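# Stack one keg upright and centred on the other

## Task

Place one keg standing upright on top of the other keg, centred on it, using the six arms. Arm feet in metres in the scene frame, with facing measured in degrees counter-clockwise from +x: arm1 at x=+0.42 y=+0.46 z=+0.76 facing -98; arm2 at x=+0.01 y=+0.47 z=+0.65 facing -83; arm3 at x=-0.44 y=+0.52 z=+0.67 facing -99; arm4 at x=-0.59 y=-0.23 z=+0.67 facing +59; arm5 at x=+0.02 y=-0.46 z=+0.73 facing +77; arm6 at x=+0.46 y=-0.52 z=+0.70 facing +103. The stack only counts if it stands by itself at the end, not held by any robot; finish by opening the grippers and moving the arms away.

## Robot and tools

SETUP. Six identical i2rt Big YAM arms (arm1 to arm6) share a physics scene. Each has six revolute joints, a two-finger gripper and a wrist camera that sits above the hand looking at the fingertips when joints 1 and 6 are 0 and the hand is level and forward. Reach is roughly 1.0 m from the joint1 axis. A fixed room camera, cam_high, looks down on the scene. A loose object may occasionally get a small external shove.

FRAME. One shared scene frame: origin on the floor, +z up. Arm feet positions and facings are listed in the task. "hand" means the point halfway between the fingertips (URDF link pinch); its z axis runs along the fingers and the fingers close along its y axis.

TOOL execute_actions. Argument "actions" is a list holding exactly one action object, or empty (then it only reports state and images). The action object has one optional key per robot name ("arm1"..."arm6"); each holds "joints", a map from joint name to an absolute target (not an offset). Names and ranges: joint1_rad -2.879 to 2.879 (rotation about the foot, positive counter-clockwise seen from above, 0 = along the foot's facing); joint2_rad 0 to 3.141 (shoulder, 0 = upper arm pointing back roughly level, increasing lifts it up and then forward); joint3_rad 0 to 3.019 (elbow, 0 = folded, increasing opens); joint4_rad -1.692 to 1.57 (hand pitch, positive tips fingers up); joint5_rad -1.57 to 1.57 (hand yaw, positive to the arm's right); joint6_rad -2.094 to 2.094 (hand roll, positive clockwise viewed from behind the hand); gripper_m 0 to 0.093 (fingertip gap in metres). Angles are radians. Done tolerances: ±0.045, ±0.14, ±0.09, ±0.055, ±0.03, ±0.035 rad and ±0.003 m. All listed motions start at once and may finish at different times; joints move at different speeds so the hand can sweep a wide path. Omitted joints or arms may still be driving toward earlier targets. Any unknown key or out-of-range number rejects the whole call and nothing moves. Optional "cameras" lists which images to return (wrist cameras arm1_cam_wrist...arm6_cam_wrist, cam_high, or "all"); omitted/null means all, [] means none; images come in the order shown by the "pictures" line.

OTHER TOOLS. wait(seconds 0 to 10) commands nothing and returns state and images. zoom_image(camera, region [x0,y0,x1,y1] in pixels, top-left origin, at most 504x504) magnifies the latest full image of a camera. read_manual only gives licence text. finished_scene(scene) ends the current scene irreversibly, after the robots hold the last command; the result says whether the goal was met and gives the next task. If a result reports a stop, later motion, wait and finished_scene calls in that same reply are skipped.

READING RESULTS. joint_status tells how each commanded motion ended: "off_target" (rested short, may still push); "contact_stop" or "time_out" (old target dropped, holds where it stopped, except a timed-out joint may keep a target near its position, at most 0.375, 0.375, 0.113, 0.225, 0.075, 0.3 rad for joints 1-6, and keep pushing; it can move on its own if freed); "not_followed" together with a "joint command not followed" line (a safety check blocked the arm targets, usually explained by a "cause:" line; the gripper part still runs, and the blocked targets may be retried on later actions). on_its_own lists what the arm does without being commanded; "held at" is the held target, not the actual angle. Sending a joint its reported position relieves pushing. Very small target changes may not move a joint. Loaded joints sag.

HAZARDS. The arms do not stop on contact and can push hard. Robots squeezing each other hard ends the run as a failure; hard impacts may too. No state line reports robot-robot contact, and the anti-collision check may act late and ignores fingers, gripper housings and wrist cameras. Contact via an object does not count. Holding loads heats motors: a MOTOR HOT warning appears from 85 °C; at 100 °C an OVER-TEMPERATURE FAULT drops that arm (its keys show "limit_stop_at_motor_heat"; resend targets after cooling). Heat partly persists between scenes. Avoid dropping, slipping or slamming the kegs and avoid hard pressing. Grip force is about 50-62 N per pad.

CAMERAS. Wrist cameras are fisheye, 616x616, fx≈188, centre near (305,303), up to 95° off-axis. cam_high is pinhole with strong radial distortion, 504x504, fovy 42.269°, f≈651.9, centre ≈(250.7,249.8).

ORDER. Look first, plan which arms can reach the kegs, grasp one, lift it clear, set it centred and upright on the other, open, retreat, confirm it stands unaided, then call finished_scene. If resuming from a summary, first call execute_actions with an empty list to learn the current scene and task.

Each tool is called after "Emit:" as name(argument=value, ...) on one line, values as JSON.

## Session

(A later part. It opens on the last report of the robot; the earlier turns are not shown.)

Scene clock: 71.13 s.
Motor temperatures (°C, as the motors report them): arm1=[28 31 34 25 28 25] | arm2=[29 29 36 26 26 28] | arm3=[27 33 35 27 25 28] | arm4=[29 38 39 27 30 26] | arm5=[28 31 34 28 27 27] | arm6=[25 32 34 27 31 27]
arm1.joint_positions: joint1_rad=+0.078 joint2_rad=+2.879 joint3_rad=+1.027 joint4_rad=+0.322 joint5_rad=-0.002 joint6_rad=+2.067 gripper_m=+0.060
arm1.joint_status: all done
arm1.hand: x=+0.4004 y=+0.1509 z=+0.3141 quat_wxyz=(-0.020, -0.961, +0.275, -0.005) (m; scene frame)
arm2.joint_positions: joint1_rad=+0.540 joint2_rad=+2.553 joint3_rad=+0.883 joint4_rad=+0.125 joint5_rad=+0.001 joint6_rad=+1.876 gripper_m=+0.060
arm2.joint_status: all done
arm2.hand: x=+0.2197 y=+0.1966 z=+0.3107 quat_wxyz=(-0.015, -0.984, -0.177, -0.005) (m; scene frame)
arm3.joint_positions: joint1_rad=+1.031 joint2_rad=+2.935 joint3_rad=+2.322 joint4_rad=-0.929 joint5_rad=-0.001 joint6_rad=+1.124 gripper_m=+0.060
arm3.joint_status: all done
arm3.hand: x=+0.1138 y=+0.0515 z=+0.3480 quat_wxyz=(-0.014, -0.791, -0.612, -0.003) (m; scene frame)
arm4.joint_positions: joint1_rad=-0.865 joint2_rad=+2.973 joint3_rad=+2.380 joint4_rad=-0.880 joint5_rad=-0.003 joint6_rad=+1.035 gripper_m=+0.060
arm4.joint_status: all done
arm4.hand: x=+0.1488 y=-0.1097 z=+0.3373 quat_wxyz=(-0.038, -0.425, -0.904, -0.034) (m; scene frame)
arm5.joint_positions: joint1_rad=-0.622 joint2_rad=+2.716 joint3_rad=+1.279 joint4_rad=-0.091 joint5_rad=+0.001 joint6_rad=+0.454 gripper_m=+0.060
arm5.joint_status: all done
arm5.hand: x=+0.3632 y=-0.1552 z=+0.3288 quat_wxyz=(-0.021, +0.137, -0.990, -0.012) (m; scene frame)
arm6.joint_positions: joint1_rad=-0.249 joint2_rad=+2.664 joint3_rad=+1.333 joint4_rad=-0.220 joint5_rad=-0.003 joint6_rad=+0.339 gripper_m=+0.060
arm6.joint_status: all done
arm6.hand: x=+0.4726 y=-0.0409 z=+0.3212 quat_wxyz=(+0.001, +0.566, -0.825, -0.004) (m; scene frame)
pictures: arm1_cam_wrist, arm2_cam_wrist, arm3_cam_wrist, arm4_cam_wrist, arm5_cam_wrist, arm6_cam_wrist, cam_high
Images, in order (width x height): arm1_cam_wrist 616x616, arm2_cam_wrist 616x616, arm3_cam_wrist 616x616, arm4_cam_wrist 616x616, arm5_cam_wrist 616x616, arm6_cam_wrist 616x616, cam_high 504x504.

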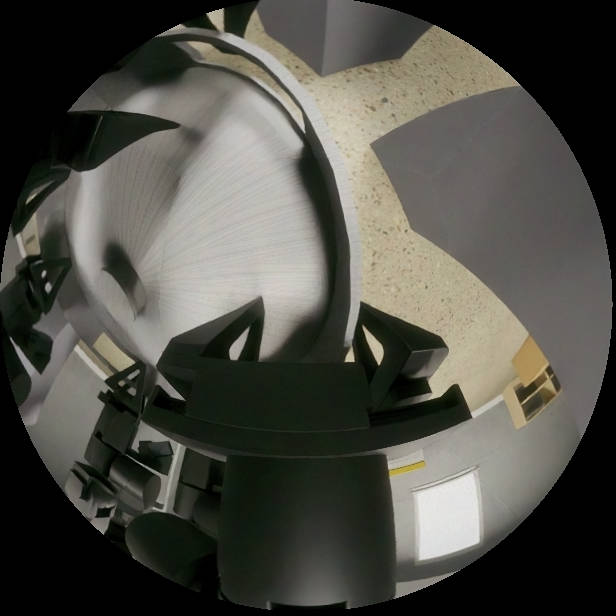

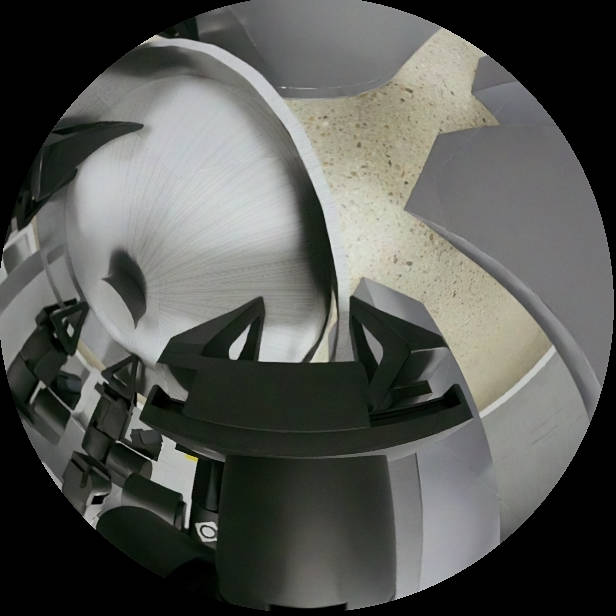

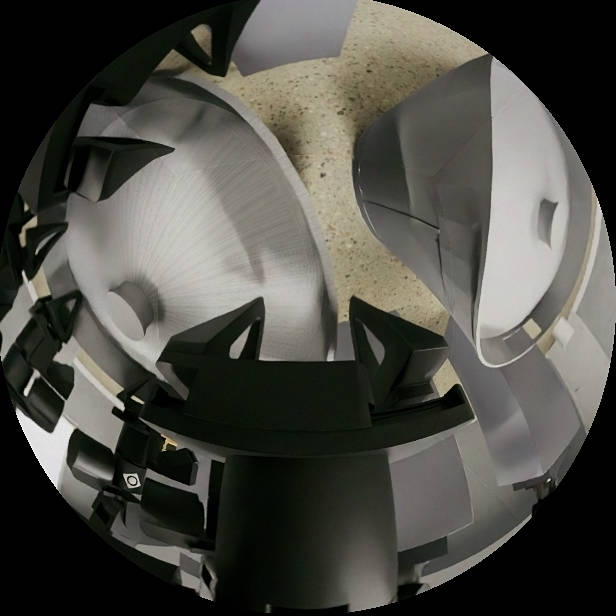

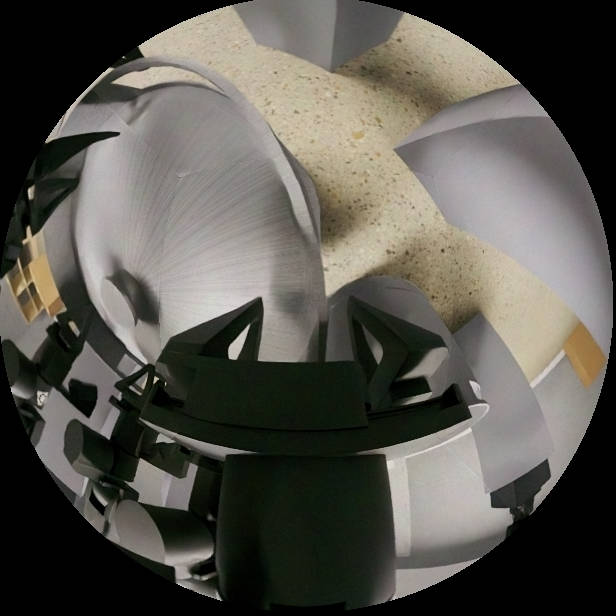

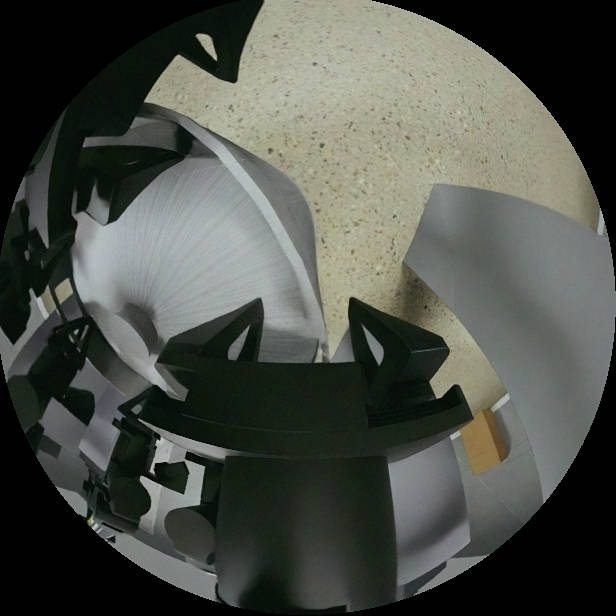

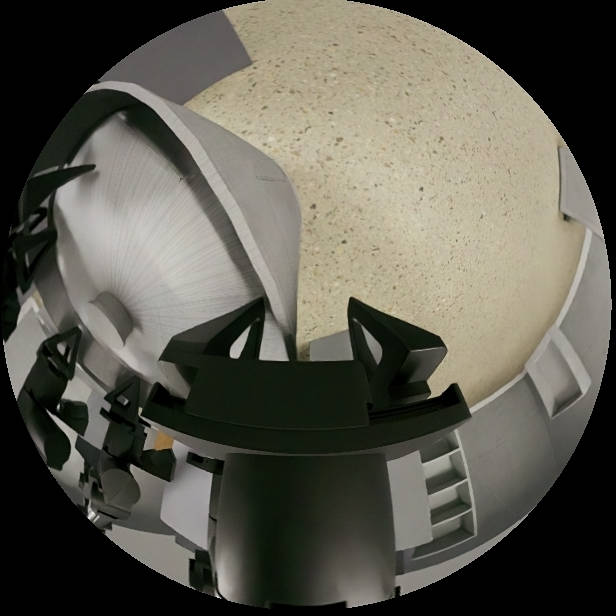

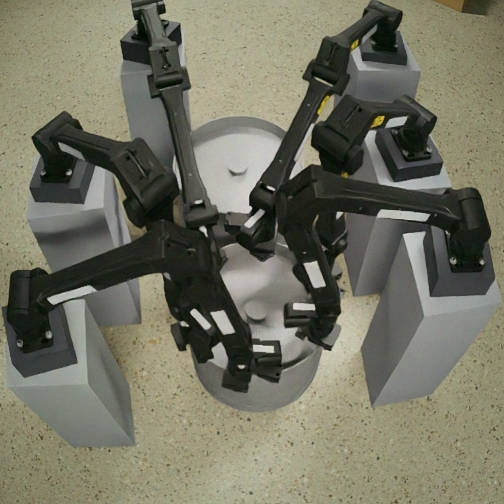

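All straddle the rim. Correct q2 lag.

Emit:
execute_actions(actions=[{"arm1":{"joints":{"joint2_rad":2.94,"joint3_rad":1.01}},"arm2":{"joints":{"joint2_rad":2.59,"joint3_rad":0.865}},"arm3":{"joints":{"joint2_rad":3.0}},"arm4":{"joints":{"joint2_rad":3.005}},"arm5":{"joints":{"joint2_rad":2.775}},"arm6":{"joints":{"joint1_rad":-0.225,"joint2_rad":2.69}}}], cameras=[])

Emit:
execute_actions(actions=[{"arm1":{"joints":{"gripper_m":0.025}},"arm2":{"joints":{"gripper_m":0.025}},"arm3":{"joints":{"gripper_m":0.025}},"arm4":{"joints":{"gripper_m":0.025}},"arm5":{"joints":{"gripper_m":0.025}},"arm6":{"joints":{"gripper_m":0.025}}}])

Scene clock: 76.63 s.
Motor temperatures (°C, as the motors report them): arm1=[28 31 34 25 28 25] | arm2=[29 29 36 26 26 28] | arm3=[27 33 35 26 25 28] | arm4=[29 39 40 27 30 26] | arm5=[28 31 34 28 27 27] | arm6=[25 32 33 27 31 27]
arm1.joint_positions: joint1_rad=+0.078 joint2_rad=+2.914 joint3_rad=+1.022 joint4_rad=+0.322 joint5_rad=-0.002 joint6_rad=+2.067 gripper_m=+0.060
arm1.joint_status: all done
arm1.hand: x=+0.4019 y=+0.1746 z=+0.3048 quat_wxyz=(-0.001, -0.961, +0.275, -0.001) (m; scene frame)
arm2.joint_positions: joint1_rad=+0.540 joint2_rad=+2.573 joint3_rad=+0.873 joint4_rad=+0.125 joint5_rad=+0.001 joint6_rad=+1.876 gripper_m=+0.060
arm2.joint_status: all done
arm2.hand: x=+0.2100 y=+0.2091 z=+0.3048 quat_wxyz=(-0.001, -0.984, -0.177, +0.002) (m; scene frame)
arm3.joint_positions: joint1_rad=+1.030 joint2_rad=+2.969 joint3_rad=+2.332 joint4_rad=-0.927 joint5_rad=-0.002 joint6_rad=+1.125 gripper_m=+0.060
arm3.joint_status: all done
arm3.hand: x=+0.1056 y=+0.0581 z=+0.3277 quat_wxyz=(-0.003, -0.792, -0.611, -0.001) (m; scene frame)
arm4.joint_positions: joint1_rad=-0.865 joint2_rad=+2.989 joint3_rad=+2.383 joint4_rad=-0.880 joint5_rad=-0.003 joint6_rad=+1.036 gripper_m=+0.060
arm4.joint_status: all done
arm4.hand: x=+0.1429 y=-0.1106 z=+0.3268 quat_wxyz=(-0.033, -0.426, -0.904, -0.031) (m; scene frame)
arm5.joint_positions: joint1_rad=-0.622 joint2_rad=+2.744 joint3_rad=+1.280 joint4_rad=-0.091 joint5_rad=+0.001 joint6_rad=+0.456 gripper_m=+0.060
arm5.joint_status: all done
arm5.hand: x=+0.3525 y=-0.1646 z=+0.3168 quat_wxyz=(-0.010, +0.137, -0.991, -0.005) (m; scene frame)
arm6.joint_positions: joint1_rad=-0.236 joint2_rad=+2.669 joint3_rad=+1.333 joint4_rad=-0.220 joint5_rad=+0.001 joint6_rad=+0.339 gripper_m=+0.060
arm6.joint_status: all done
arm6.hand: x=+0.4671 y=-0.0428 z=+0.3191 quat_wxyz=(+0.001, +0.571, -0.821, -0.001) (m; scene frame)
pictures: none
No camera images: the call's "cameras" was empty. Leave "cameras" out to get every camera's image.

Scene clock: 77.17 s.
Motor temperatures (°C, as the motors report them): arm1=[28 31 34 25 28 25] | arm2=[29 29 36 26 26 28] | arm3=[27 33 35 26 25 28] | arm4=[29 39 40 27 30 26] | arm5=[28 31 34 28 27 27] | arm6=[25 32 33 27 31 27]
arm1.joint_positions: joint1_rad=+0.078 joint2_rad=+2.914 joint3_rad=+1.022 joint4_rad=+0.322 joint5_rad=-0.002 joint6_rad=+2.067 gripper_m=+0.025
arm1.joint_status: all done
arm1.hand: x=+0.4019 y=+0.1746 z=+0.3048 quat_wxyz=(-0.001, -0.961, +0.275, -0.001) (m; scene frame)
arm2.joint_positions: joint1_rad=+0.540 joint2_rad=+2.573 joint3_rad=+0.873 joint4_rad=+0.125 joint5_rad=+0.001 joint6_rad=+1.876 gripper_m=+0.025
arm2.joint_status: all done
arm2.hand: x=+0.2100 y=+0.2091 z=+0.3048 quat_wxyz=(-0.001, -0.984, -0.177, +0.002) (m; scene frame)
arm3.joint_positions: joint1_rad=+1.030 joint2_rad=+2.969 joint3_rad=+2.332 joint4_rad=-0.927 joint5_rad=-0.002 joint6_rad=+1.125 gripper_m=+0.025
arm3.joint_status: all done
arm3.hand: x=+0.1056 y=+0.0581 z=+0.3277 quat_wxyz=(-0.003, -0.792, -0.611, -0.001) (m; scene frame)
arm4.joint_positions: joint1_rad=-0.865 joint2_rad=+2.989 joint3_rad=+2.383 joint4_rad=-0.880 joint5_rad=-0.003 joint6_rad=+1.036 gripper_m=+0.025
arm4.joint_status: all done
arm4.hand: x=+0.1427 y=-0.1107 z=+0.3265 quat_wxyz=(-0.033, -0.426, -0.904, -0.030) (m; scene frame)
arm5.joint_positions: joint1_rad=-0.622 joint2_rad=+2.744 joint3_rad=+1.280 joint4_rad=-0.091 joint5_rad=+0.001 joint6_rad=+0.456 gripper_m=+0.025
arm5.joint_status: all done
arm5.hand: x=+0.3525 y=-0.1646 z=+0.3168 quat_wxyz=(-0.010, +0.137, -0.991, -0.005) (m; scene frame)
arm6.joint_positions: joint1_rad=-0.234 joint2_rad=+2.672 joint3_rad=+1.333 joint4_rad=-0.220 joint5_rad=+0.000 joint6_rad=+0.339 gripper_m=+0.025
arm6.joint_status: all done
arm6.hand: x=+0.4660 y=-0.0444 z=+0.3177 quat_wxyz=(+0.002, +0.572, -0.820, +0.000) (m; scene frame)
pictures: arm1_cam_wrist, arm2_cam_wrist, arm3_cam_wrist, arm4_cam_wrist, arm5_cam_wrist, arm6_cam_wrist, cam_high
Images, in order (width x height): arm1_cam_wrist 616x616, arm2_cam_wrist 616x616, arm3_cam_wrist 616x616, arm4_cam_wrist 616x616, arm5_cam_wrist 616x616, arm6_cam_wrist 616x616, cam_high 504x504.

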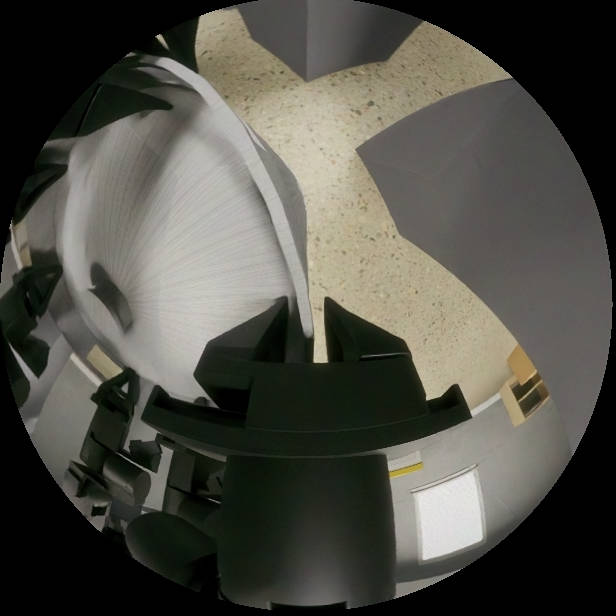

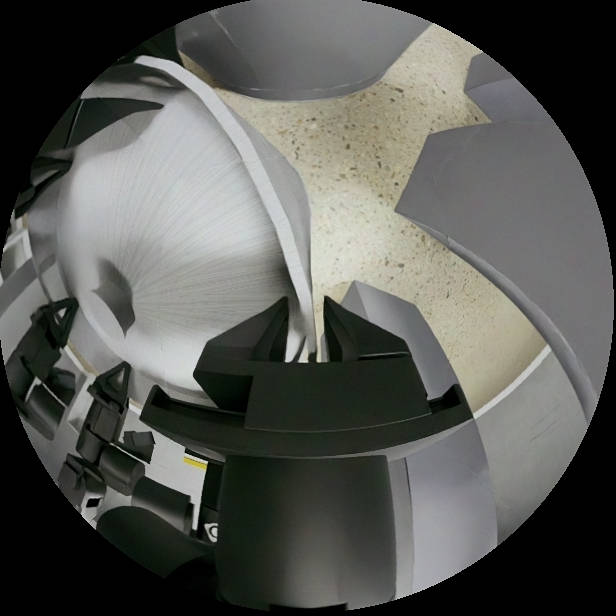

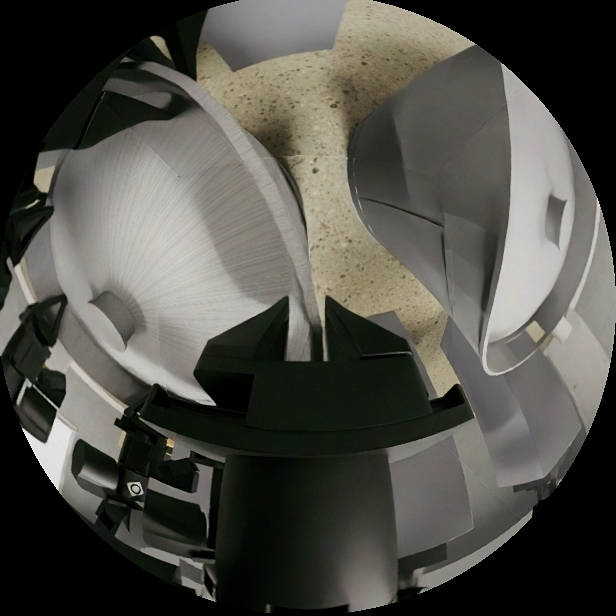

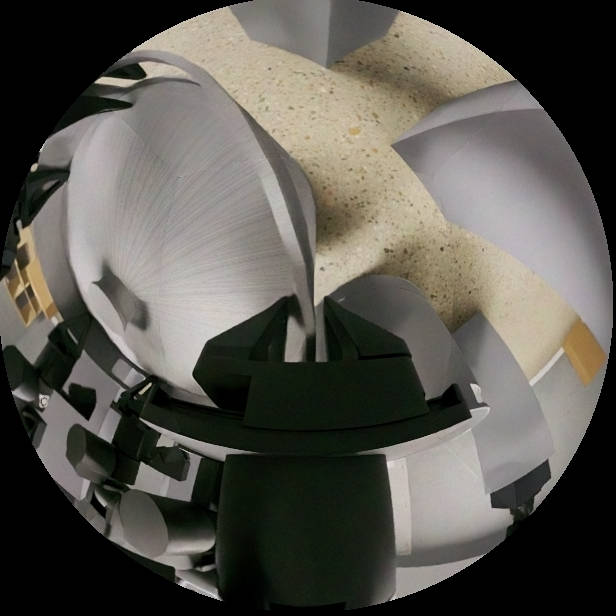

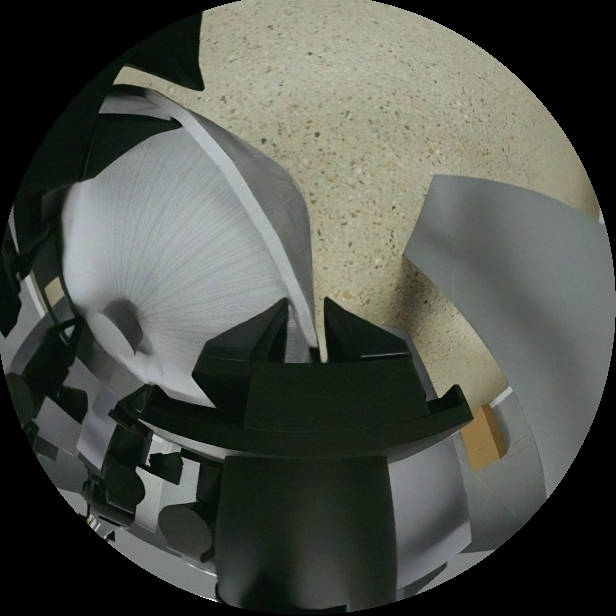

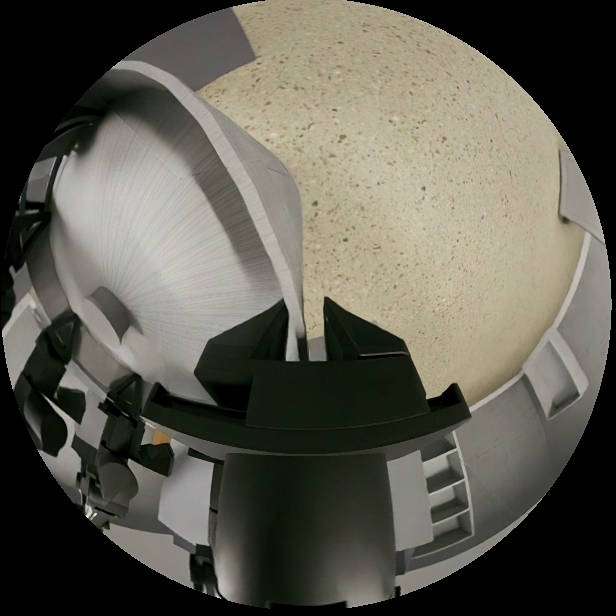

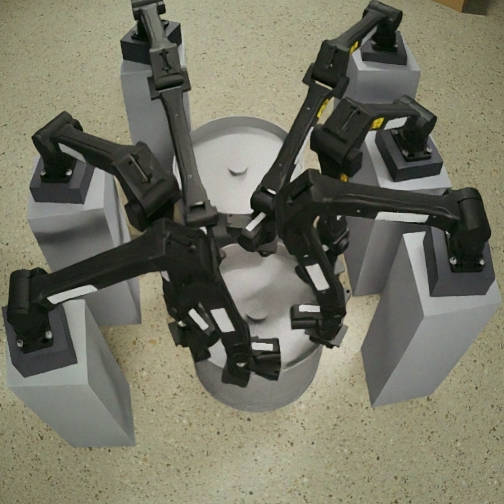

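Emit:
execute_actions(actions=[{"arm1":{"joints":{"gripper_m":0}},"arm2":{"joints":{"gripper_m":0}},"arm3":{"joints":{"gripper_m":0}},"arm4":{"joints":{"gripper_m":0}},"arm5":{"joints":{"gripper_m":0}},"arm6":{"joints":{"gripper_m":0}}}], cameras=[])

Emit:
execute_actions(actions=[{"arm1":{"joints":{"joint2_rad":2.73,"joint3_rad":0.945,"joint4_rad":0.32}},"arm2":{"joints":{"joint2_rad":2.375,"joint3_rad":0.835,"joint4_rad":0.077}},"arm3":{"joints":{"joint2_rad":2.8,"joint3_rad":2.28,"joint4_rad":-0.925}},"arm4":{"joints":{"joint2_rad":2.82,"joint3_rad":2.345,"joint4_rad":-0.878}},"arm5":{"joints":{"joint2_rad":2.57,"joint3_rad":1.245,"joint4_rad":-0.135}},"arm6":{"joints":{"joint2_rad":2.5,"joint3_rad":1.292,"joint4_rad":-0.248}}}], cameras=[])

Emit:
execute_actions(actions=[{"arm1":{"joints":{"joint2_rad":2.594,"joint3_rad":0.85,"joint4_rad":0.293}},"arm2":{"joints":{"joint2_rad":2.222,"joint3_rad":0.772,"joint4_rad":0}},"arm3":{"joints":{"joint2_rad":2.697,"joint3_rad":2.2,"joint4_rad":-0.945}},"arm4":{"joints":{"joint2_rad":2.716,"joint3_rad":2.26,"joint4_rad":-0.896}},"arm5":{"joints":{"joint2_rad":2.446,"joint3_rad":1.175,"joint4_rad":-0.18}},"arm6":{"joints":{"joint2_rad":2.381,"joint3_rad":1.23,"joint4_rad":-0.297}}}], cameras=["cam_high","arm2_cam_wrist"])

Scene clock: 93.93 s.
Motor temperatures (°C, as the motors report them): arm1=[28 31 33 25 28 25] | arm2=[29 30 35 26 26 28] | arm3=[27 33 35 26 25 28] | arm4=[29 40 41 27 30 26] | arm5=[28 31 33 28 27 27] | arm6=[25 32 33 27 31 27]
arm1.joint_positions: joint1_rad=+0.076 joint2_rad=+2.914 joint3_rad=+1.022 joint4_rad=+0.322 joint5_rad=-0.005 joint6_rad=+2.078 gripper_m=+0.002
arm1.joint_status: all done
arm1.hand: x=+0.4020 y=+0.1746 z=+0.3048 quat_wxyz=(+0.000, -0.960, +0.281, -0.002) (m; scene frame)
arm2.joint_positions: joint1_rad=+0.540 joint2_rad=+2.574 joint3_rad=+0.868 joint4_rad=+0.126 joint5_rad=-0.003 joint6_rad=+1.885 gripper_m=+0.002
arm2.joint_status: all done
arm2.hand: x=+0.2088 y=+0.2117 z=+0.3047 quat_wxyz=(+0.001, -0.985, -0.172, +0.001) (m; scene frame)
arm3.joint_positions: joint1_rad=+1.028 joint2_rad=+2.970 joint3_rad=+2.332 joint4_rad=-0.936 joint5_rad=-0.001 joint6_rad=+1.108 gripper_m=+0.002
arm3.joint_status: all done
arm3.hand: x=+0.1023 y=+0.0586 z=+0.3266 quat_wxyz=(+0.002, -0.787, -0.617, +0.000) (m; scene frame)
arm4.joint_positions: joint1_rad=-0.866 joint2_rad=+2.989 joint3_rad=+2.383 joint4_rad=-0.891 joint5_rad=+0.007 joint6_rad=+1.078 gripper_m=+0.003
arm4.joint_status: all done
arm4.hand: x=+0.1405 y=-0.1133 z=+0.3263 quat_wxyz=(-0.031, -0.445, -0.895, -0.024) (m; scene frame)
arm5.joint_positions: joint1_rad=-0.625 joint2_rad=+2.744 joint3_rad=+1.278 joint4_rad=-0.091 joint5_rad=+0.015 joint6_rad=+0.393 gripper_m=+0.001
arm5.joint_status: all done
arm5.hand: x=+0.3539 y=-0.1686 z=+0.3166 quat_wxyz=(-0.013, +0.166, -0.986, +0.002) (m; scene frame)
arm6.joint_positions: joint1_rad=-0.229 joint2_rad=+2.672 joint3_rad=+1.333 joint4_rad=-0.218 joint5_rad=-0.002 joint6_rad=+0.345 gripper_m=+0.002
arm6.joint_status: all done
arm6.hand: x=+0.4634 y=-0.0437 z=+0.3176 quat_wxyz=(+0.002, +0.572, -0.821, -0.002) (m; scene frame)
pictures: none
No camera images: the call's "cameras" was empty. Leave "cameras" out to get every camera's image.

Scene clock: 96.13 s.
Motor temperatures (°C, as the motors report them): arm1=[28 31 33 25 28 25] | arm2=[29 30 35 26 26 28] | arm3=[27 34 35 26 25 28] | arm4=[29 40 40 27 30 26] | arm5=[28 31 33 28 27 27] | arm6=[25 32 33 27 31 27]
arm1.joint_positions: joint1_rad=+0.064 joint2_rad=+2.859 joint3_rad=+0.976 joint4_rad=+0.299 joint5_rad=-0.005 joint6_rad=+2.078 gripper_m=+0.002
arm1.joint_status: all done
arm1.hand: x=+0.3986 y=+0.1764 z=+0.3248 quat_wxyz=(+0.006, -0.958, +0.287, -0.001) (m; scene frame)
arm2.joint_positions: joint1_rad=+0.531 joint2_rad=+2.517 joint3_rad=+0.843 joint4_rad=+0.071 joint5_rad=-0.019 joint6_rad=+1.887 gripper_m=+0.002
arm2.joint_status: joint2_rad time_out (moved -0.057 of -0.199); the others done
arm2.on_its_own: joint2_rad reads +2.517 and still pushes toward +2.375 since a time_out
arm2.hand: x=+0.2072 y=+0.2141 z=+0.3235 quat_wxyz=(+0.016, -0.986, -0.167, -0.001) (m; scene frame)
arm3.joint_positions: joint1_rad=+1.024 joint2_rad=+2.919 joint3_rad=+2.257 joint4_rad=-0.910 joint5_rad=-0.021 joint6_rad=+1.108 gripper_m=+0.002
arm3.joint_status: all done
arm3.hand: x=+0.0990 y=+0.0625 z=+0.3394 quat_wxyz=(+0.003, -0.788, -0.615, -0.010) (m; scene frame)
arm4.joint_positions: joint1_rad=-0.862 joint2_rad=+2.955 joint3_rad=+2.331 joint4_rad=-0.867 joint5_rad=-0.006 joint6_rad=+1.089 gripper_m=+0.002
arm4.joint_status: all done
arm4.hand: x=+0.1375 y=-0.1085 z=+0.3342 quat_wxyz=(-0.029, -0.448, -0.893, -0.031) (m; scene frame)
arm5.joint_positions: joint1_rad=-0.619 joint2_rad=+2.731 joint3_rad=+1.266 joint4_rad=-0.098 joint5_rad=-0.003 joint6_rad=+0.390 gripper_m=+0.001
arm5.joint_status: joint2_rad time_out (moved -0.014 of -0.174); the others done
arm5.on_its_own: joint2_rad is held at +2.740, not at your +2.570, since a time_out
arm5.hand: x=+0.3486 y=-0.1654 z=+0.3218 quat_wxyz=(-0.006, +0.171, -0.985, -0.004) (m; scene frame)
arm6.joint_positions: joint1_rad=-0.219 joint2_rad=+2.638 joint3_rad=+1.312 joint4_rad=-0.217 joint5_rad=+0.001 joint6_rad=+0.362 gripper_m=+0.002
arm6.joint_status: all done
arm6.hand: x=+0.4588 y=-0.0393 z=+0.3313 quat_wxyz=(-0.003, +0.569, -0.823, -0.007) (m; scene frame)
pictures: none
joint command not followed: on one or more control steps a check withheld the commanded joint targets of the arm5 arm, and it was not sent them on those steps.
cause: the commanded joint targets would bring a part of the robot too close to another arm (this arm's wrist (the part past joint 4) and the other arm's wrist (the part past joint 4)); next, command targets that bring no part of the robot closer to that arm.
No camera images: the call's "cameras" was empty. Leave "cameras" out to get every camera's image.

not run: a stop came earlier in this reply.

Emit:
execute_actions(actions=[{"arm5":{"joints":{"joint1_rad":-0.6,"joint2_rad":2.61,"joint3_rad":1.185,"joint4_rad":-0.115,"joint6_rad":0.4}},"arm2":{"joints":{"joint2_rad":2.39,"joint3_rad":0.81}},"arm4":{"joints":{"joint6_rad":1.085}},"arm6":{"joints":{"joint1_rad":-0.24}}}], cameras=["cam_high"])

Scene clock: 100.67 s.
Motor temperatures (°C, as the motors report them): arm1=[28 32 33 25 28 25] | arm2=[29 31 35 26 26 28] | arm3=[27 34 35 26 25 28] | arm4=[29 42 40 27 30 26] | arm5=[28 32 33 28 27 27] | arm6=[25 33 33 27 31 27]
arm1.joint_positions: joint1_rad=+0.064 joint2_rad=+2.844 joint3_rad=+0.971 joint4_rad=+0.299 joint5_rad=-0.016 joint6_rad=+2.078 gripper_m=+0.002
arm1.joint_status: not commanded
arm1.hand: x=+0.4001 y=+0.1707 z=+0.3295 quat_wxyz=(+0.002, -0.958, +0.287, -0.007) (m; scene frame)
arm2.joint_positions: joint1_rad=+0.531 joint2_rad=+2.508 joint3_rad=+0.842 joint4_rad=+0.073 joint5_rad=-0.010 joint6_rad=+1.887 gripper_m=+0.002
arm2.joint_status: all done
arm2.hand: x=+0.2083 y=+0.2100 z=+0.3263 quat_wxyz=(+0.009, -0.986, -0.167, +0.001) (m; scene frame)
arm3.joint_positions: joint1_rad=+1.024 joint2_rad=+2.910 joint3_rad=+2.256 joint4_rad=-0.911 joint5_rad=-0.010 joint6_rad=+1.110 gripper_m=+0.002
arm3.joint_status: not commanded
arm3.hand: x=+0.1000 y=+0.0587 z=+0.3449 quat_wxyz=(-0.002, -0.789, -0.614, -0.005) (m; scene frame)
arm4.joint_positions: joint1_rad=-0.863 joint2_rad=+2.934 joint3_rad=+2.318 joint4_rad=-0.881 joint5_rad=+0.011 joint6_rad=+1.092 gripper_m=+0.002
arm4.joint_status: all done
arm4.hand: x=+0.1377 y=-0.1126 z=+0.3442 quat_wxyz=(-0.031, -0.450, -0.892, -0.022) (m; scene frame)
arm5.joint_positions: joint1_rad=-0.621 joint2_rad=+2.691 joint3_rad=+1.223 joint4_rad=-0.089 joint5_rad=+0.014 joint6_rad=+0.383 gripper_m=+0.001
arm5.joint_status: all done
arm5.hand: x=+0.3483 y=-0.1708 z=+0.3363 quat_wxyz=(-0.013, +0.173, -0.985, +0.001) (m; scene frame)
arm6.joint_positions: joint1_rad=-0.221 joint2_rad=+2.610 joint3_rad=+1.287 joint4_rad=-0.231 joint5_rad=-0.001 joint6_rad=+0.362 gripper_m=+0.002
arm6.joint_status: all done
arm6.hand: x=+0.4595 y=-0.0448 z=+0.3417 quat_wxyz=(+0.001, +0.568, -0.823, -0.002) (m; scene frame)
pictures: cam_high
Images, in order (width x height): cam_high 504x504.

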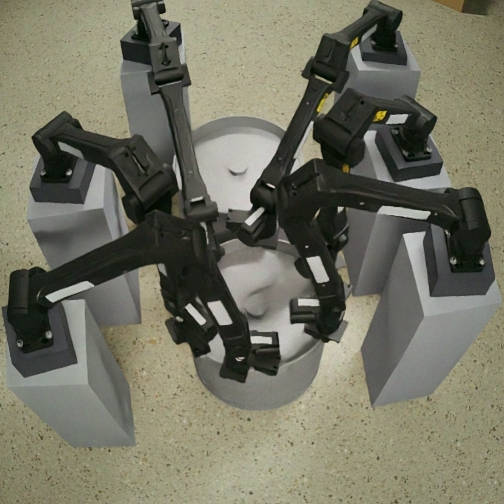

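Emit:
execute_actions(actions=[{"arm1":{"joints":{"joint2_rad":2.6,"joint3_rad":0.845,"joint4_rad":0.293}},"arm2":{"joints":{"joint2_rad":2.25,"joint3_rad":0.75,"joint4_rad":0}},"arm3":{"joints":{"joint2_rad":2.697,"joint3_rad":2.2,"joint4_rad":-0.945}},"arm4":{"joints":{"joint2_rad":2.716,"joint3_rad":2.26,"joint4_rad":-0.896}},"arm5":{"joints":{"joint2_rad":2.48,"joint3_rad":1.12,"joint4_rad":-0.16}},"arm6":{"joints":{"joint2_rad":2.381,"joint3_rad":1.23,"joint4_rad":-0.297}}}], cameras=[])

Emit:
execute_actions(actions=[{"arm1":{"joints":{"joint2_rad":2.37,"joint3_rad":0.715,"joint4_rad":0.2}},"arm2":{"joints":{"joint2_rad":2.01,"joint3_rad":0.69,"joint4_rad":-0.165}},"arm3":{"joints":{"joint2_rad":2.55,"joint3_rad":2.13,"joint4_rad":-1.01}},"arm4":{"joints":{"joint2_rad":2.57,"joint3_rad":2.19,"joint4_rad":-0.96}},"arm5":{"joints":{"joint2_rad":2.275,"joint3_rad":1.045,"joint4_rad":-0.27}},"arm6":{"joints":{"joint2_rad":2.195,"joint3_rad":1.16,"joint4_rad":-0.41}}}], cameras=["cam_high"])

Scene clock: 108.40 s.
Motor temperatures (°C, as the motors report them): arm1=[28 33 33 25 28 25] | arm2=[29 32 35 26 26 28] | arm3=[27 35 35 26 25 28] | arm4=[29 44 40 27 30 26] | arm5=[28 33 32 28 28 27] | arm6=[25 34 32 27 31 27]
arm1.joint_positions: joint1_rad=+0.066 joint2_rad=+2.694 joint3_rad=+0.845 joint4_rad=+0.278 joint5_rad=-0.018 joint6_rad=+2.078 gripper_m=+0.002
arm1.joint_status: all done
arm1.hand: x=+0.4013 y=+0.1723 z=+0.3835 quat_wxyz=(+0.001, -0.958, +0.286, -0.009) (m; scene frame)
arm2.joint_positions: joint1_rad=+0.531 joint2_rad=+2.344 joint3_rad=+0.759 joint4_rad=+0.003 joint5_rad=-0.014 joint6_rad=+1.883 gripper_m=+0.002
arm2.joint_status: all done
arm2.hand: x=+0.2097 y=+0.2098 z=+0.3787 quat_wxyz=(+0.005, -0.986, -0.169, -0.003) (m; scene frame)
arm3.joint_positions: joint1_rad=+1.024 joint2_rad=+2.794 joint3_rad=+2.165 joint4_rad=-0.935 joint5_rad=-0.014 joint6_rad=+1.104 gripper_m=+0.002
arm3.joint_status: all done
arm3.hand: x=+0.1014 y=+0.0584 z=+0.3975 quat_wxyz=(-0.002, -0.787, -0.617, -0.007) (m; scene frame)
arm4.joint_positions: joint1_rad=-0.864 joint2_rad=+2.819 joint3_rad=+2.228 joint4_rad=-0.904 joint5_rad=+0.013 joint6_rad=+1.086 gripper_m=+0.002
arm4.joint_status: all done
arm4.hand: x=+0.1401 y=-0.1134 z=+0.3965 quat_wxyz=(-0.033, -0.447, -0.893, -0.022) (m; scene frame)
arm5.joint_positions: joint1_rad=-0.624 joint2_rad=+2.550 joint3_rad=+1.138 joint4_rad=-0.138 joint5_rad=+0.017 joint6_rad=+0.373 gripper_m=+0.001
arm5.joint_status: all done
arm5.hand: x=+0.3528 y=-0.1690 z=+0.3904 quat_wxyz=(-0.017, +0.176, -0.984, +0.001) (m; scene frame)
arm6.joint_positions: joint1_rad=-0.228 joint2_rad=+2.471 joint3_rad=+1.211 joint4_rad=-0.293 joint5_rad=+0.001 joint6_rad=+0.354 gripper_m=+0.002
arm6.joint_status: all done
arm6.hand: x=+0.4633 y=-0.0428 z=+0.3968 quat_wxyz=(+0.000, +0.568, -0.823, -0.002) (m; scene frame)
pictures: none
No camera images: the call's "cameras" was empty. Leave "cameras" out to get every camera's image.

Scene clock: 109.57 s.
Motor temperatures (°C, as the motors report them): arm1=[28 33 33 25 28 25] | arm2=[29 32 35 26 26 28] | arm3=[27 36 35 26 25 28] | arm4=[29 44 40 27 30 26] | arm5=[28 33 32 28 28 27] | arm6=[25 34 32 27 31 27]
arm1.joint_positions: joint1_rad=+0.069 joint2_rad=+2.476 joint3_rad=+0.713 joint4_rad=+0.179 joint5_rad=-0.016 joint6_rad=+2.078 gripper_m=+0.002
arm1.joint_status: all done
arm1.hand: x=+0.4019 y=+0.1745 z=+0.4537 quat_wxyz=(+0.007, -0.959, +0.285, -0.006) (m; scene frame)
arm2.joint_positions: joint1_rad=+0.534 joint2_rad=+2.111 joint3_rad=+0.689 joint4_rad=-0.168 joint5_rad=-0.016 joint6_rad=+1.879 gripper_m=+0.002
arm2.joint_status: all done
arm2.hand: x=+0.2105 y=+0.2110 z=+0.4490 quat_wxyz=(+0.009, -0.985, -0.172, -0.002) (m; scene frame)
arm3.joint_positions: joint1_rad=+1.026 joint2_rad=+2.657 joint3_rad=+2.089 joint4_rad=-1.007 joint5_rad=-0.016 joint6_rad=+1.099 gripper_m=+0.002
arm3.joint_status: all done
arm3.hand: x=+0.1013 y=+0.0612 z=+0.4676 quat_wxyz=(+0.004, -0.785, -0.619, -0.007) (m; scene frame)
arm4.joint_positions: joint1_rad=-0.863 joint2_rad=+2.685 joint3_rad=+2.154 joint4_rad=-0.965 joint5_rad=+0.007 joint6_rad=+1.082 gripper_m=+0.002
arm4.joint_status: all done
arm4.hand: x=+0.1404 y=-0.1122 z=+0.4657 quat_wxyz=(-0.031, -0.445, -0.895, -0.024) (m; scene frame)
arm5.joint_positions: joint1_rad=-0.626 joint2_rad=+2.373 joint3_rad=+1.057 joint4_rad=-0.236 joint5_rad=+0.011 joint6_rad=+0.362 gripper_m=+0.001
arm5.joint_status: all done
arm5.hand: x=+0.3542 y=-0.1674 z=+0.4574 quat_wxyz=(-0.015, +0.181, -0.983, -0.001) (m; scene frame)
arm6.joint_positions: joint1_rad=-0.232 joint2_rad=+2.301 joint3_rad=+1.142 joint4_rad=-0.395 joint5_rad=-0.001 joint6_rad=+0.347 gripper_m=+0.002
arm6.joint_status: all done
arm6.hand: x=+0.4652 y=-0.0418 z=+0.4652 quat_wxyz=(+0.001, +0.569, -0.822, -0.002) (m; scene frame)
pictures: cam_high
joint command not followed: on one or more control steps a check withheld the commanded joint targets of the arm5 arm, and it was not sent them on those steps.
cause: the commanded joint targets would bring a part of the robot too close to another arm (this arm's wrist (the part past joint 4) and the other arm's forearm (the part past joint 3)); next, command targets that bring no part of the robot closer to that arm.
Images, in order (width x height): cam_high 504x504.

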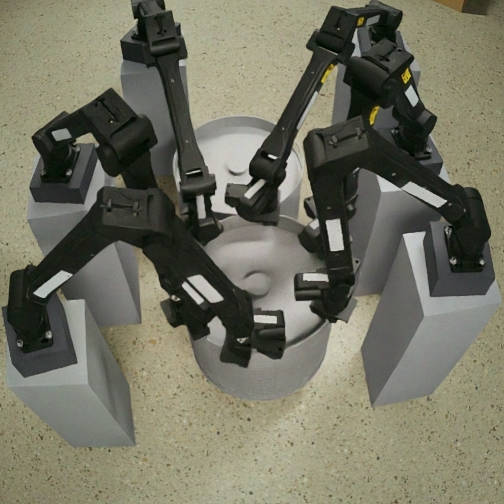

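Emit:
execute_actions(actions=[{"arm1":{"joints":{"joint2_rad":2.1,"joint3_rad":0.62,"joint4_rad":0.035}},"arm2":{"joints":{"joint2_rad":1.75,"joint3_rad":0.67,"joint4_rad":-0.39}},"arm3":{"joints":{"joint2_rad":2.425,"joint3_rad":2.11,"joint4_rad":-1.105}},"arm4":{"joints":{"joint2_rad":2.445,"joint3_rad":2.17,"joint4_rad":-1.055}},"arm5":{"joints":{"joint2_rad":2.08,"joint3_rad":0.995,"joint4_rad":-0.4}},"arm6":{"joints":{"joint2_rad":2.01,"joint3_rad":1.13,"joint4_rad":-0.55}}}], cameras=[])

Emit:
execute_actions(actions=[{"arm1":{"joints":{"joint2_rad":1.79,"joint3_rad":0.57,"joint4_rad":-0.22}},"arm2":{"joints":{"joint2_rad":1.5,"joint3_rad":0.71,"joint4_rad":-0.66}},"arm3":{"joints":{"joint2_rad":2.32,"joint3_rad":2.14,"joint4_rad":-1.235}},"arm4":{"joints":{"joint2_rad":2.345,"joint3_rad":2.21,"joint4_rad":-1.185}},"arm5":{"joints":{"joint2_rad":1.875,"joint3_rad":0.995,"joint4_rad":-0.585}},"arm6":{"joints":{"joint2_rad":1.835,"joint3_rad":1.14,"joint4_rad":-0.73}}}], cameras=[])

Emit:
execute_actions(actions=[{"arm1":{"joints":{"joint2_rad":1.485,"joint3_rad":0.59,"joint4_rad":-0.535}},"arm2":{"joints":{"joint2_rad":1.31,"joint3_rad":0.81,"joint4_rad":-0.94}},"arm3":{"joints":{"joint2_rad":2.25,"joint3_rad":2.235,"joint4_rad":-1.395}},"arm4":{"joints":{"joint2_rad":2.28,"joint3_rad":2.315,"joint4_rad":-1.35}},"arm5":{"joints":{"joint2_rad":1.695,"joint3_rad":1.045,"joint4_rad":-0.8}},"arm6":{"joints":{"joint2_rad":1.69,"joint3_rad":1.2,"joint4_rad":-0.93}}}], cameras=["cam_high"])

Scene clock: 119.03 s.
Motor temperatures (°C, as the motors report them): arm1=[28 33 33 25 28 25] | arm2=[29 32 35 26 27 28] | arm3=[27 36 36 26 25 28] | arm4=[29 46 41 27 30 26] | arm5=[28 34 32 28 28 27] | arm6=[25 35 33 27 31 27]
arm1.joint_positions: joint1_rad=+0.073 joint2_rad=+2.181 joint3_rad=+0.593 joint4_rad=+0.018 joint5_rad=-0.021 joint6_rad=+2.078 gripper_m=+0.002
arm1.joint_status: all done
arm1.hand: x=+0.4039 y=+0.1721 z=+0.5376 quat_wxyz=(+0.001, -0.959, +0.283, -0.010) (m; scene frame)
arm2.joint_positions: joint1_rad=+0.534 joint2_rad=+1.842 joint3_rad=+0.659 joint4_rad=-0.390 joint5_rad=-0.017 joint6_rad=+1.875 gripper_m=+0.002
arm2.joint_status: all done
arm2.hand: x=+0.2143 y=+0.2069 z=+0.5302 quat_wxyz=(+0.002, -0.985, -0.174, -0.007) (m; scene frame)
arm3.joint_positions: joint1_rad=+1.025 joint2_rad=+2.523 joint3_rad=+2.058 joint4_rad=-1.105 joint5_rad=-0.017 joint6_rad=+1.094 gripper_m=+0.002
arm3.joint_status: all done
arm3.hand: x=+0.1025 y=+0.0597 z=+0.5500 quat_wxyz=(+0.001, -0.784, -0.621, -0.008) (m; scene frame)
arm4.joint_positions: joint1_rad=-0.865 joint2_rad=+2.553 joint3_rad=+2.127 joint4_rad=-1.069 joint5_rad=+0.010 joint6_rad=+1.074 gripper_m=+0.002
arm4.joint_status: all done
arm4.hand: x=+0.1421 y=-0.1150 z=+0.5493 quat_wxyz=(-0.032, -0.443, -0.896, -0.023) (m; scene frame)
arm5.joint_positions: joint1_rad=-0.632 joint2_rad=+2.150 joint3_rad=+0.990 joint4_rad=-0.384 joint5_rad=+0.018 joint6_rad=+0.357 gripper_m=+0.001
arm5.joint_status: all done
arm5.hand: x=+0.3580 y=-0.1690 z=+0.5421 quat_wxyz=(-0.019, +0.180, -0.983, +0.001) (m; scene frame)
arm6.joint_positions: joint1_rad=-0.237 joint2_rad=+2.092 joint3_rad=+1.091 joint4_rad=-0.556 joint5_rad=+0.005 joint6_rad=+0.337 gripper_m=+0.002
arm6.joint_status: all done
arm6.hand: x=+0.4690 y=-0.0433 z=+0.5517 quat_wxyz=(-0.001, +0.571, -0.821, +0.000) (m; scene frame)
pictures: none
No camera images: the call's "cameras" was empty. Leave "cameras" out to get every camera's image.

Scene clock: 120.37 s.
Motor temperatures (°C, as the motors report them): arm1=[28 33 33 25 28 25] | arm2=[29 32 35 26 27 28] | arm3=[27 36 36 26 25 28] | arm4=[29 46 41 27 30 26] | arm5=[28 34 32 28 28 27] | arm6=[25 35 33 27 31 27]
arm1.joint_positions: joint1_rad=+0.070 joint2_rad=+1.893 joint3_rad=+0.541 joint4_rad=-0.234 joint5_rad=-0.009 joint6_rad=+2.078 gripper_m=+0.002
arm1.joint_status: all done
arm1.hand: x=+0.4010 y=+0.1751 z=+0.6130 quat_wxyz=(+0.008, -0.959, +0.284, -0.002) (m; scene frame)
arm2.joint_positions: joint1_rad=+0.537 joint2_rad=+1.604 joint3_rad=+0.670 joint4_rad=-0.642 joint5_rad=-0.013 joint6_rad=+1.877 gripper_m=+0.002
arm2.joint_status: all done
arm2.hand: x=+0.2118 y=+0.2110 z=+0.6062 quat_wxyz=(+0.002, -0.985, -0.175, -0.004) (m; scene frame)
arm3.joint_positions: joint1_rad=+1.028 joint2_rad=+2.412 joint3_rad=+2.058 joint4_rad=-1.235 joint5_rad=-0.016 joint6_rad=+1.096 gripper_m=+0.002
arm3.joint_status: all done
arm3.hand: x=+0.0974 y=+0.0663 z=+0.6265 quat_wxyz=(+0.010, -0.784, -0.621, -0.006) (m; scene frame)
arm4.joint_positions: joint1_rad=-0.856 joint2_rad=+2.447 joint3_rad=+2.129 joint4_rad=-1.186 joint5_rad=+0.013 joint6_rad=+1.081 gripper_m=+0.001
arm4.joint_status: all done
arm4.hand: x=+0.1360 y=-0.1108 z=+0.6240 quat_wxyz=(-0.029, -0.442, -0.896, -0.020) (m; scene frame)
arm5.joint_positions: joint1_rad=-0.624 joint2_rad=+1.972 joint3_rad=+0.976 joint4_rad=-0.555 joint5_rad=+0.008 joint6_rad=+0.359 gripper_m=+0.001
arm5.joint_status: all done
arm5.hand: x=+0.3541 y=-0.1652 z=+0.6143 quat_wxyz=(-0.014, +0.183, -0.983, -0.002) (m; scene frame)
arm6.joint_positions: joint1_rad=-0.233 joint2_rad=+1.933 joint3_rad=+1.096 joint4_rad=-0.717 joint5_rad=-0.004 joint6_rad=+0.336 gripper_m=+0.002
arm6.joint_status: all done
arm6.hand: x=+0.4658 y=-0.0418 z=+0.6249 quat_wxyz=(+0.002, +0.574, -0.819, -0.003) (m; scene frame)
pictures: none
joint command not followed: on one or more control steps a check withheld the commanded joint targets of the arm5 arm, and it was not sent them on those steps.
cause: the commanded joint targets would bring a part of the robot too close to another arm (this arm's wrist (the part past joint 4) and the other arm's forearm (the part past joint 3)); next, command targets that bring no part of the robot closer to that arm.
No camera images: the call's "cameras" was empty. Leave "cameras" out to get every camera's image.

Scene clock: 122.37 s.
Motor temperatures (°C, as the motors report them): arm1=[28 33 33 25 28 25] | arm2=[29 32 36 26 27 28] | arm3=[27 37 37 26 25 28] | arm4=[29 47 43 27 30 26] | arm5=[28 34 33 28 28 27] | arm6=[25 35 33 27 31 27]
arm1.joint_positions: joint1_rad=+0.068 joint2_rad=+1.584 joint3_rad=+0.537 joint4_rad=-0.526 joint5_rad=-0.010 joint6_rad=+2.078 gripper_m=+0.002
arm1.joint_status: all done
arm1.hand: x=+0.4012 y=+0.1752 z=+0.6952 quat_wxyz=(+0.002, -0.959, +0.285, -0.004) (m; scene frame)
arm2.joint_positions: joint1_rad=+0.539 joint2_rad=+1.410 joint3_rad=+0.746 joint4_rad=-0.902 joint5_rad=-0.011 joint6_rad=+1.877 gripper_m=+0.002
arm2.joint_status: all done
arm2.hand: x=+0.2131 y=+0.2104 z=+0.6861 quat_wxyz=(-0.002, -0.984, -0.175, -0.005) (m; scene frame)
arm3.joint_positions: joint1_rad=+1.029 joint2_rad=+2.331 joint3_rad=+2.127 joint4_rad=-1.389 joint5_rad=-0.013 joint6_rad=+1.097 gripper_m=+0.002
arm3.joint_status: joint3_rad time_out (moved +0.069 of +0.177); the others done
arm3.on_its_own: joint3_rad reads +2.127 and still pushes toward +2.235 since a time_out
arm3.hand: x=+0.0956 y=+0.0684 z=+0.7069 quat_wxyz=(+0.012, -0.783, -0.622, -0.004) (m; scene frame)
arm4.joint_positions: joint1_rad=-0.856 joint2_rad=+2.375 joint3_rad=+2.212 joint4_rad=-1.348 joint5_rad=+0.010 joint6_rad=+1.080 gripper_m=+0.001
arm4.joint_status: joint3_rad time_out (moved +0.083 of +0.186); the others done
arm4.on_its_own: joint3_rad reads +2.212 and still pushes toward +2.315 since a time_out
arm4.hand: x=+0.1336 y=-0.1113 z=+0.7051 quat_wxyz=(-0.026, -0.441, -0.897, -0.019) (m; scene frame)
arm5.joint_positions: joint1_rad=-0.623 joint2_rad=+1.788 joint3_rad=+0.993 joint4_rad=-0.747 joint5_rad=+0.011 joint6_rad=+0.360 gripper_m=+0.001
arm5.joint_status: all done
arm5.hand: x=+0.3534 y=-0.1658 z=+0.6954 quat_wxyz=(-0.019, +0.183, -0.983, -0.004) (m; scene frame)
arm6.joint_positions: joint1_rad=-0.234 joint2_rad=+1.778 joint3_rad=+1.139 joint4_rad=-0.919 joint5_rad=-0.006 joint6_rad=+0.334 gripper_m=+0.002
arm6.joint_status: all done
arm6.hand: x=+0.4663 y=-0.0439 z=+0.7077 quat_wxyz=(+0.004, +0.574, -0.819, -0.003) (m; scene frame)
pictures: cam_high
joint command not followed: on one or more control steps a check withheld the commanded joint targets of the arm5 arm, and it was not sent them on those steps.
cause: the commanded joint targets would bring a part of the robot too close to another arm (this arm's wrist (the part past joint 4) and the other arm's forearm (the part past joint 3)); next, command targets that bring no part of the robot closer to that arm.
Images, in order (width x height): cam_high 504x504.

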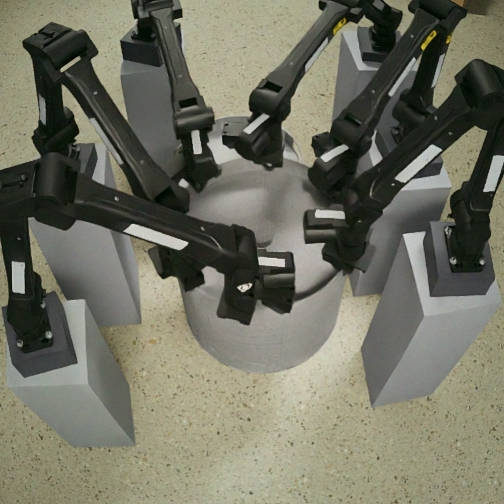

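Emit:
execute_actions(actions=[{"arm1":{"joints":{"joint1_rad":-0.135,"joint2_rad":1.48,"joint3_rad":0.635,"joint4_rad":-0.56,"joint6_rad":1.88}},"arm2":{"joints":{"joint1_rad":0.36,"joint2_rad":1.19,"joint3_rad":0.745,"joint4_rad":-0.96,"joint6_rad":1.705}},"arm3":{"joints":{"joint1_rad":0.962,"joint2_rad":2.096,"joint3_rad":1.97,"joint4_rad":-1.282,"joint6_rad":1.037}},"arm4":{"joints":{"joint1_rad":-0.852,"joint2_rad":2.069,"joint3_rad":1.94,"joint4_rad":-1.187,"joint6_rad":1.093}},"arm5":{"joints":{"joint1_rad":-0.51,"joint2_rad":1.57,"joint3_rad":0.91,"joint4_rad":-0.745,"joint6_rad":0.47}},"arm6":{"joints":{"joint1_rad":-0.107,"joint2_rad":1.69,"joint3_rad":1.222,"joint4_rad":-0.94,"joint6_rad":0.463}}}], cameras=[])

Emit:
execute_actions(actions=[{"arm1":{"joints":{"joint1_rad":-0.325,"joint2_rad":1.525,"joint3_rad":0.69,"joint4_rad":-0.573,"joint6_rad":1.69}},"arm2":{"joints":{"joint1_rad":0.156,"joint2_rad":1.112,"joint3_rad":0.68,"joint4_rad":-0.972,"joint6_rad":1.5}},"arm3":{"joints":{"joint1_rad":0.892,"joint2_rad":1.976,"joint3_rad":1.766,"joint4_rad":-1.196,"joint6_rad":0.967}},"arm4":{"joints":{"joint1_rad":-0.834,"joint2_rad":1.908,"joint3_rad":1.672,"joint4_rad":-1.08,"joint6_rad":1.111}},"arm5":{"joints":{"joint1_rad":-0.392,"joint2_rad":1.473,"joint3_rad":0.805,"joint4_rad":-0.715,"joint6_rad":0.598}},"arm6":{"joints":{"joint1_rad":0.021,"joint2_rad":1.713,"joint3_rad":1.256,"joint4_rad":-0.95,"joint6_rad":0.591}}}], cameras=["cam_high","arm3_cam_wrist"])

Scene clock: 143.80 s.
Motor temperatures (°C, as the motors report them): arm1=[28 33 36 25 28 25] | arm2=[29 32 42 26 27 28] | arm3=[27 37 44 26 25 28] | arm4=[29 48 50 27 30 26] | arm5=[28 34 36 28 28 27] | arm6=[25 34 36 27 31 27]
arm1.joint_positions: joint1_rad=-0.139 joint2_rad=+1.570 joint3_rad=+0.571 joint4_rad=-0.559 joint5_rad=+0.006 joint6_rad=+1.863 gripper_m=+0.002
arm1.joint_status: all done
arm1.hand: x=+0.3365 y=+0.1728 z=+0.7058 quat_wxyz=(-0.007, -0.960, +0.281, +0.003) (m; scene frame)
arm2.joint_positions: joint1_rad=+0.368 joint2_rad=+1.306 joint3_rad=+0.697 joint4_rad=-0.965 joint5_rad=-0.004 joint6_rad=+1.696 gripper_m=+0.002
arm2.joint_status: all done
arm2.hand: x=+0.1511 y=+0.2049 z=+0.7018 quat_wxyz=(-0.001, -0.984, -0.180, -0.001) (m; scene frame)
arm3.joint_positions: joint1_rad=+0.963 joint2_rad=+2.188 joint3_rad=+1.912 joint4_rad=-1.314 joint5_rad=-0.007 joint6_rad=+1.017 gripper_m=+0.002
arm3.joint_status: all done
arm3.hand: x=+0.0341 y=+0.0619 z=+0.7222 quat_wxyz=(+0.010, -0.779, -0.627, -0.002) (m; scene frame)
arm4.joint_positions: joint1_rad=-0.848 joint2_rad=+2.179 joint3_rad=+1.897 joint4_rad=-1.231 joint5_rad=+0.007 joint6_rad=+1.076 gripper_m=+0.001
arm4.joint_status: all done
arm4.hand: x=+0.0750 y=-0.1155 z=+0.7185 quat_wxyz=(-0.024, -0.436, -0.899, -0.019) (m; scene frame)
arm5.joint_positions: joint1_rad=-0.531 joint2_rad=+1.675 joint3_rad=+0.864 joint4_rad=-0.723 joint5_rad=+0.009 joint6_rad=+0.441 gripper_m=+0.001
arm5.joint_status: all done
arm5.hand: x=+0.2950 y=-0.1679 z=+0.7053 quat_wxyz=(-0.021, +0.189, -0.982, -0.008) (m; scene frame)
arm6.joint_positions: joint1_rad=-0.105 joint2_rad=+1.763 joint3_rad=+1.143 joint4_rad=-0.929 joint5_rad=-0.007 joint6_rad=+0.454 gripper_m=+0.002
arm6.joint_status: all done
arm6.hand: x=+0.4046 y=-0.0456 z=+0.7161 quat_wxyz=(+0.003, +0.578, -0.816, -0.007) (m; scene frame)
pictures: none
joint command not followed: on one or more control steps a check withheld the commanded joint targets of the arm6 arm, and it was not sent them on those steps.
cause: the commanded joint targets would bring a part of the robot too close to another arm (this arm's wrist (the part past joint 4) and the other arm's wrist (the part past joint 4), along the way the arms are being sent); next, command targets that bring no part of the robot closer to that arm.
No camera images: the call's "cameras" was empty. Leave "cameras" out to get every camera's image.

Scene clock: 144.80 s.
Motor temperatures (°C, as the motors report them): arm1=[28 32 36 25 28 25] | arm2=[29 32 42 26 27 28] | arm3=[27 37 44 26 25 28] | arm4=[29 48 49 27 30 26] | arm5=[28 34 36 28 28 27] | arm6=[25 34 36 27 31 27]
arm1.joint_positions: joint1_rad=-0.330 joint2_rad=+1.590 joint3_rad=+0.630 joint4_rad=-0.582 joint5_rad=+0.007 joint6_rad=+1.676 gripper_m=+0.002
arm1.joint_status: all done
arm1.hand: x=+0.2724 y=+0.1723 z=+0.7129 quat_wxyz=(-0.014, -0.959, +0.283, +0.007) (m; scene frame)
arm2.joint_positions: joint1_rad=+0.169 joint2_rad=+1.213 joint3_rad=+0.638 joint4_rad=-0.983 joint5_rad=-0.005 joint6_rad=+1.500 gripper_m=+0.002
arm2.joint_status: all done
arm2.hand: x=+0.0893 y=+0.2057 z=+0.7078 quat_wxyz=(-0.009, -0.984, -0.179, -0.003) (m; scene frame)
arm3.joint_positions: joint1_rad=+0.893 joint2_rad=+2.059 joint3_rad=+1.706 joint4_rad=-1.227 joint5_rad=-0.005 joint6_rad=+0.949 gripper_m=+0.002
arm3.joint_status: all done
arm3.hand: x=-0.0282 y=+0.0623 z=+0.7274 quat_wxyz=(+0.005, -0.779, -0.626, -0.002) (m; scene frame)
arm4.joint_positions: joint1_rad=-0.828 joint2_rad=+2.009 joint3_rad=+1.625 joint4_rad=-1.124 joint5_rad=+0.009 joint6_rad=+1.100 gripper_m=+0.001
arm4.joint_status: all done
arm4.hand: x=+0.0123 y=-0.1141 z=+0.7240 quat_wxyz=(-0.026, -0.437, -0.899, -0.021) (m; scene frame)
arm5.joint_positions: joint1_rad=-0.402 joint2_rad=+1.567 joint3_rad=+0.751 joint4_rad=-0.709 joint5_rad=+0.010 joint6_rad=+0.569 gripper_m=+0.001
arm5.joint_status: all done
arm5.hand: x=+0.2322 y=-0.1678 z=+0.7126 quat_wxyz=(-0.023, +0.189, -0.982, -0.012) (m; scene frame)
arm6.joint_positions: joint1_rad=+0.026 joint2_rad=+1.769 joint3_rad=+1.179 joint4_rad=-0.950 joint5_rad=-0.007 joint6_rad=+0.587 gripper_m=+0.002
arm6.joint_status: all done
arm6.hand: x=+0.3407 y=-0.0467 z=+0.7245 quat_wxyz=(+0.004, +0.577, -0.817, -0.011) (m; scene frame)
pictures: arm3_cam_wrist, cam_high
Images, in order (width x height): arm3_cam_wrist 616x616, cam_high 504x504.

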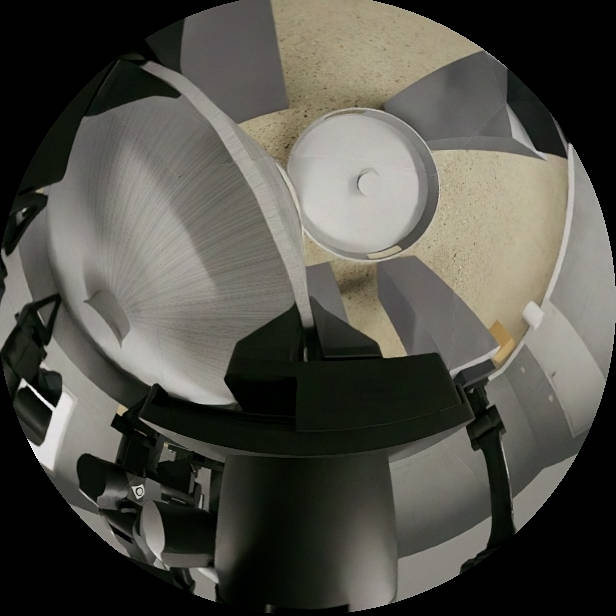

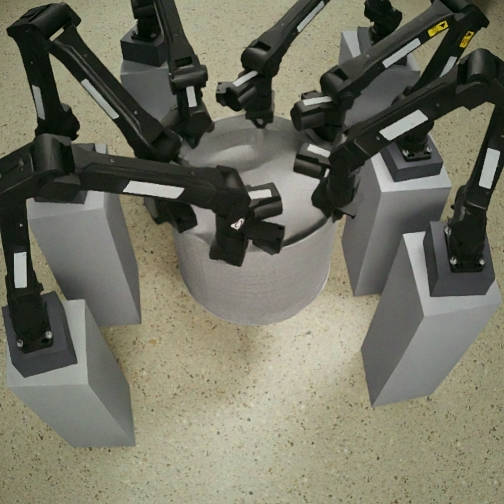

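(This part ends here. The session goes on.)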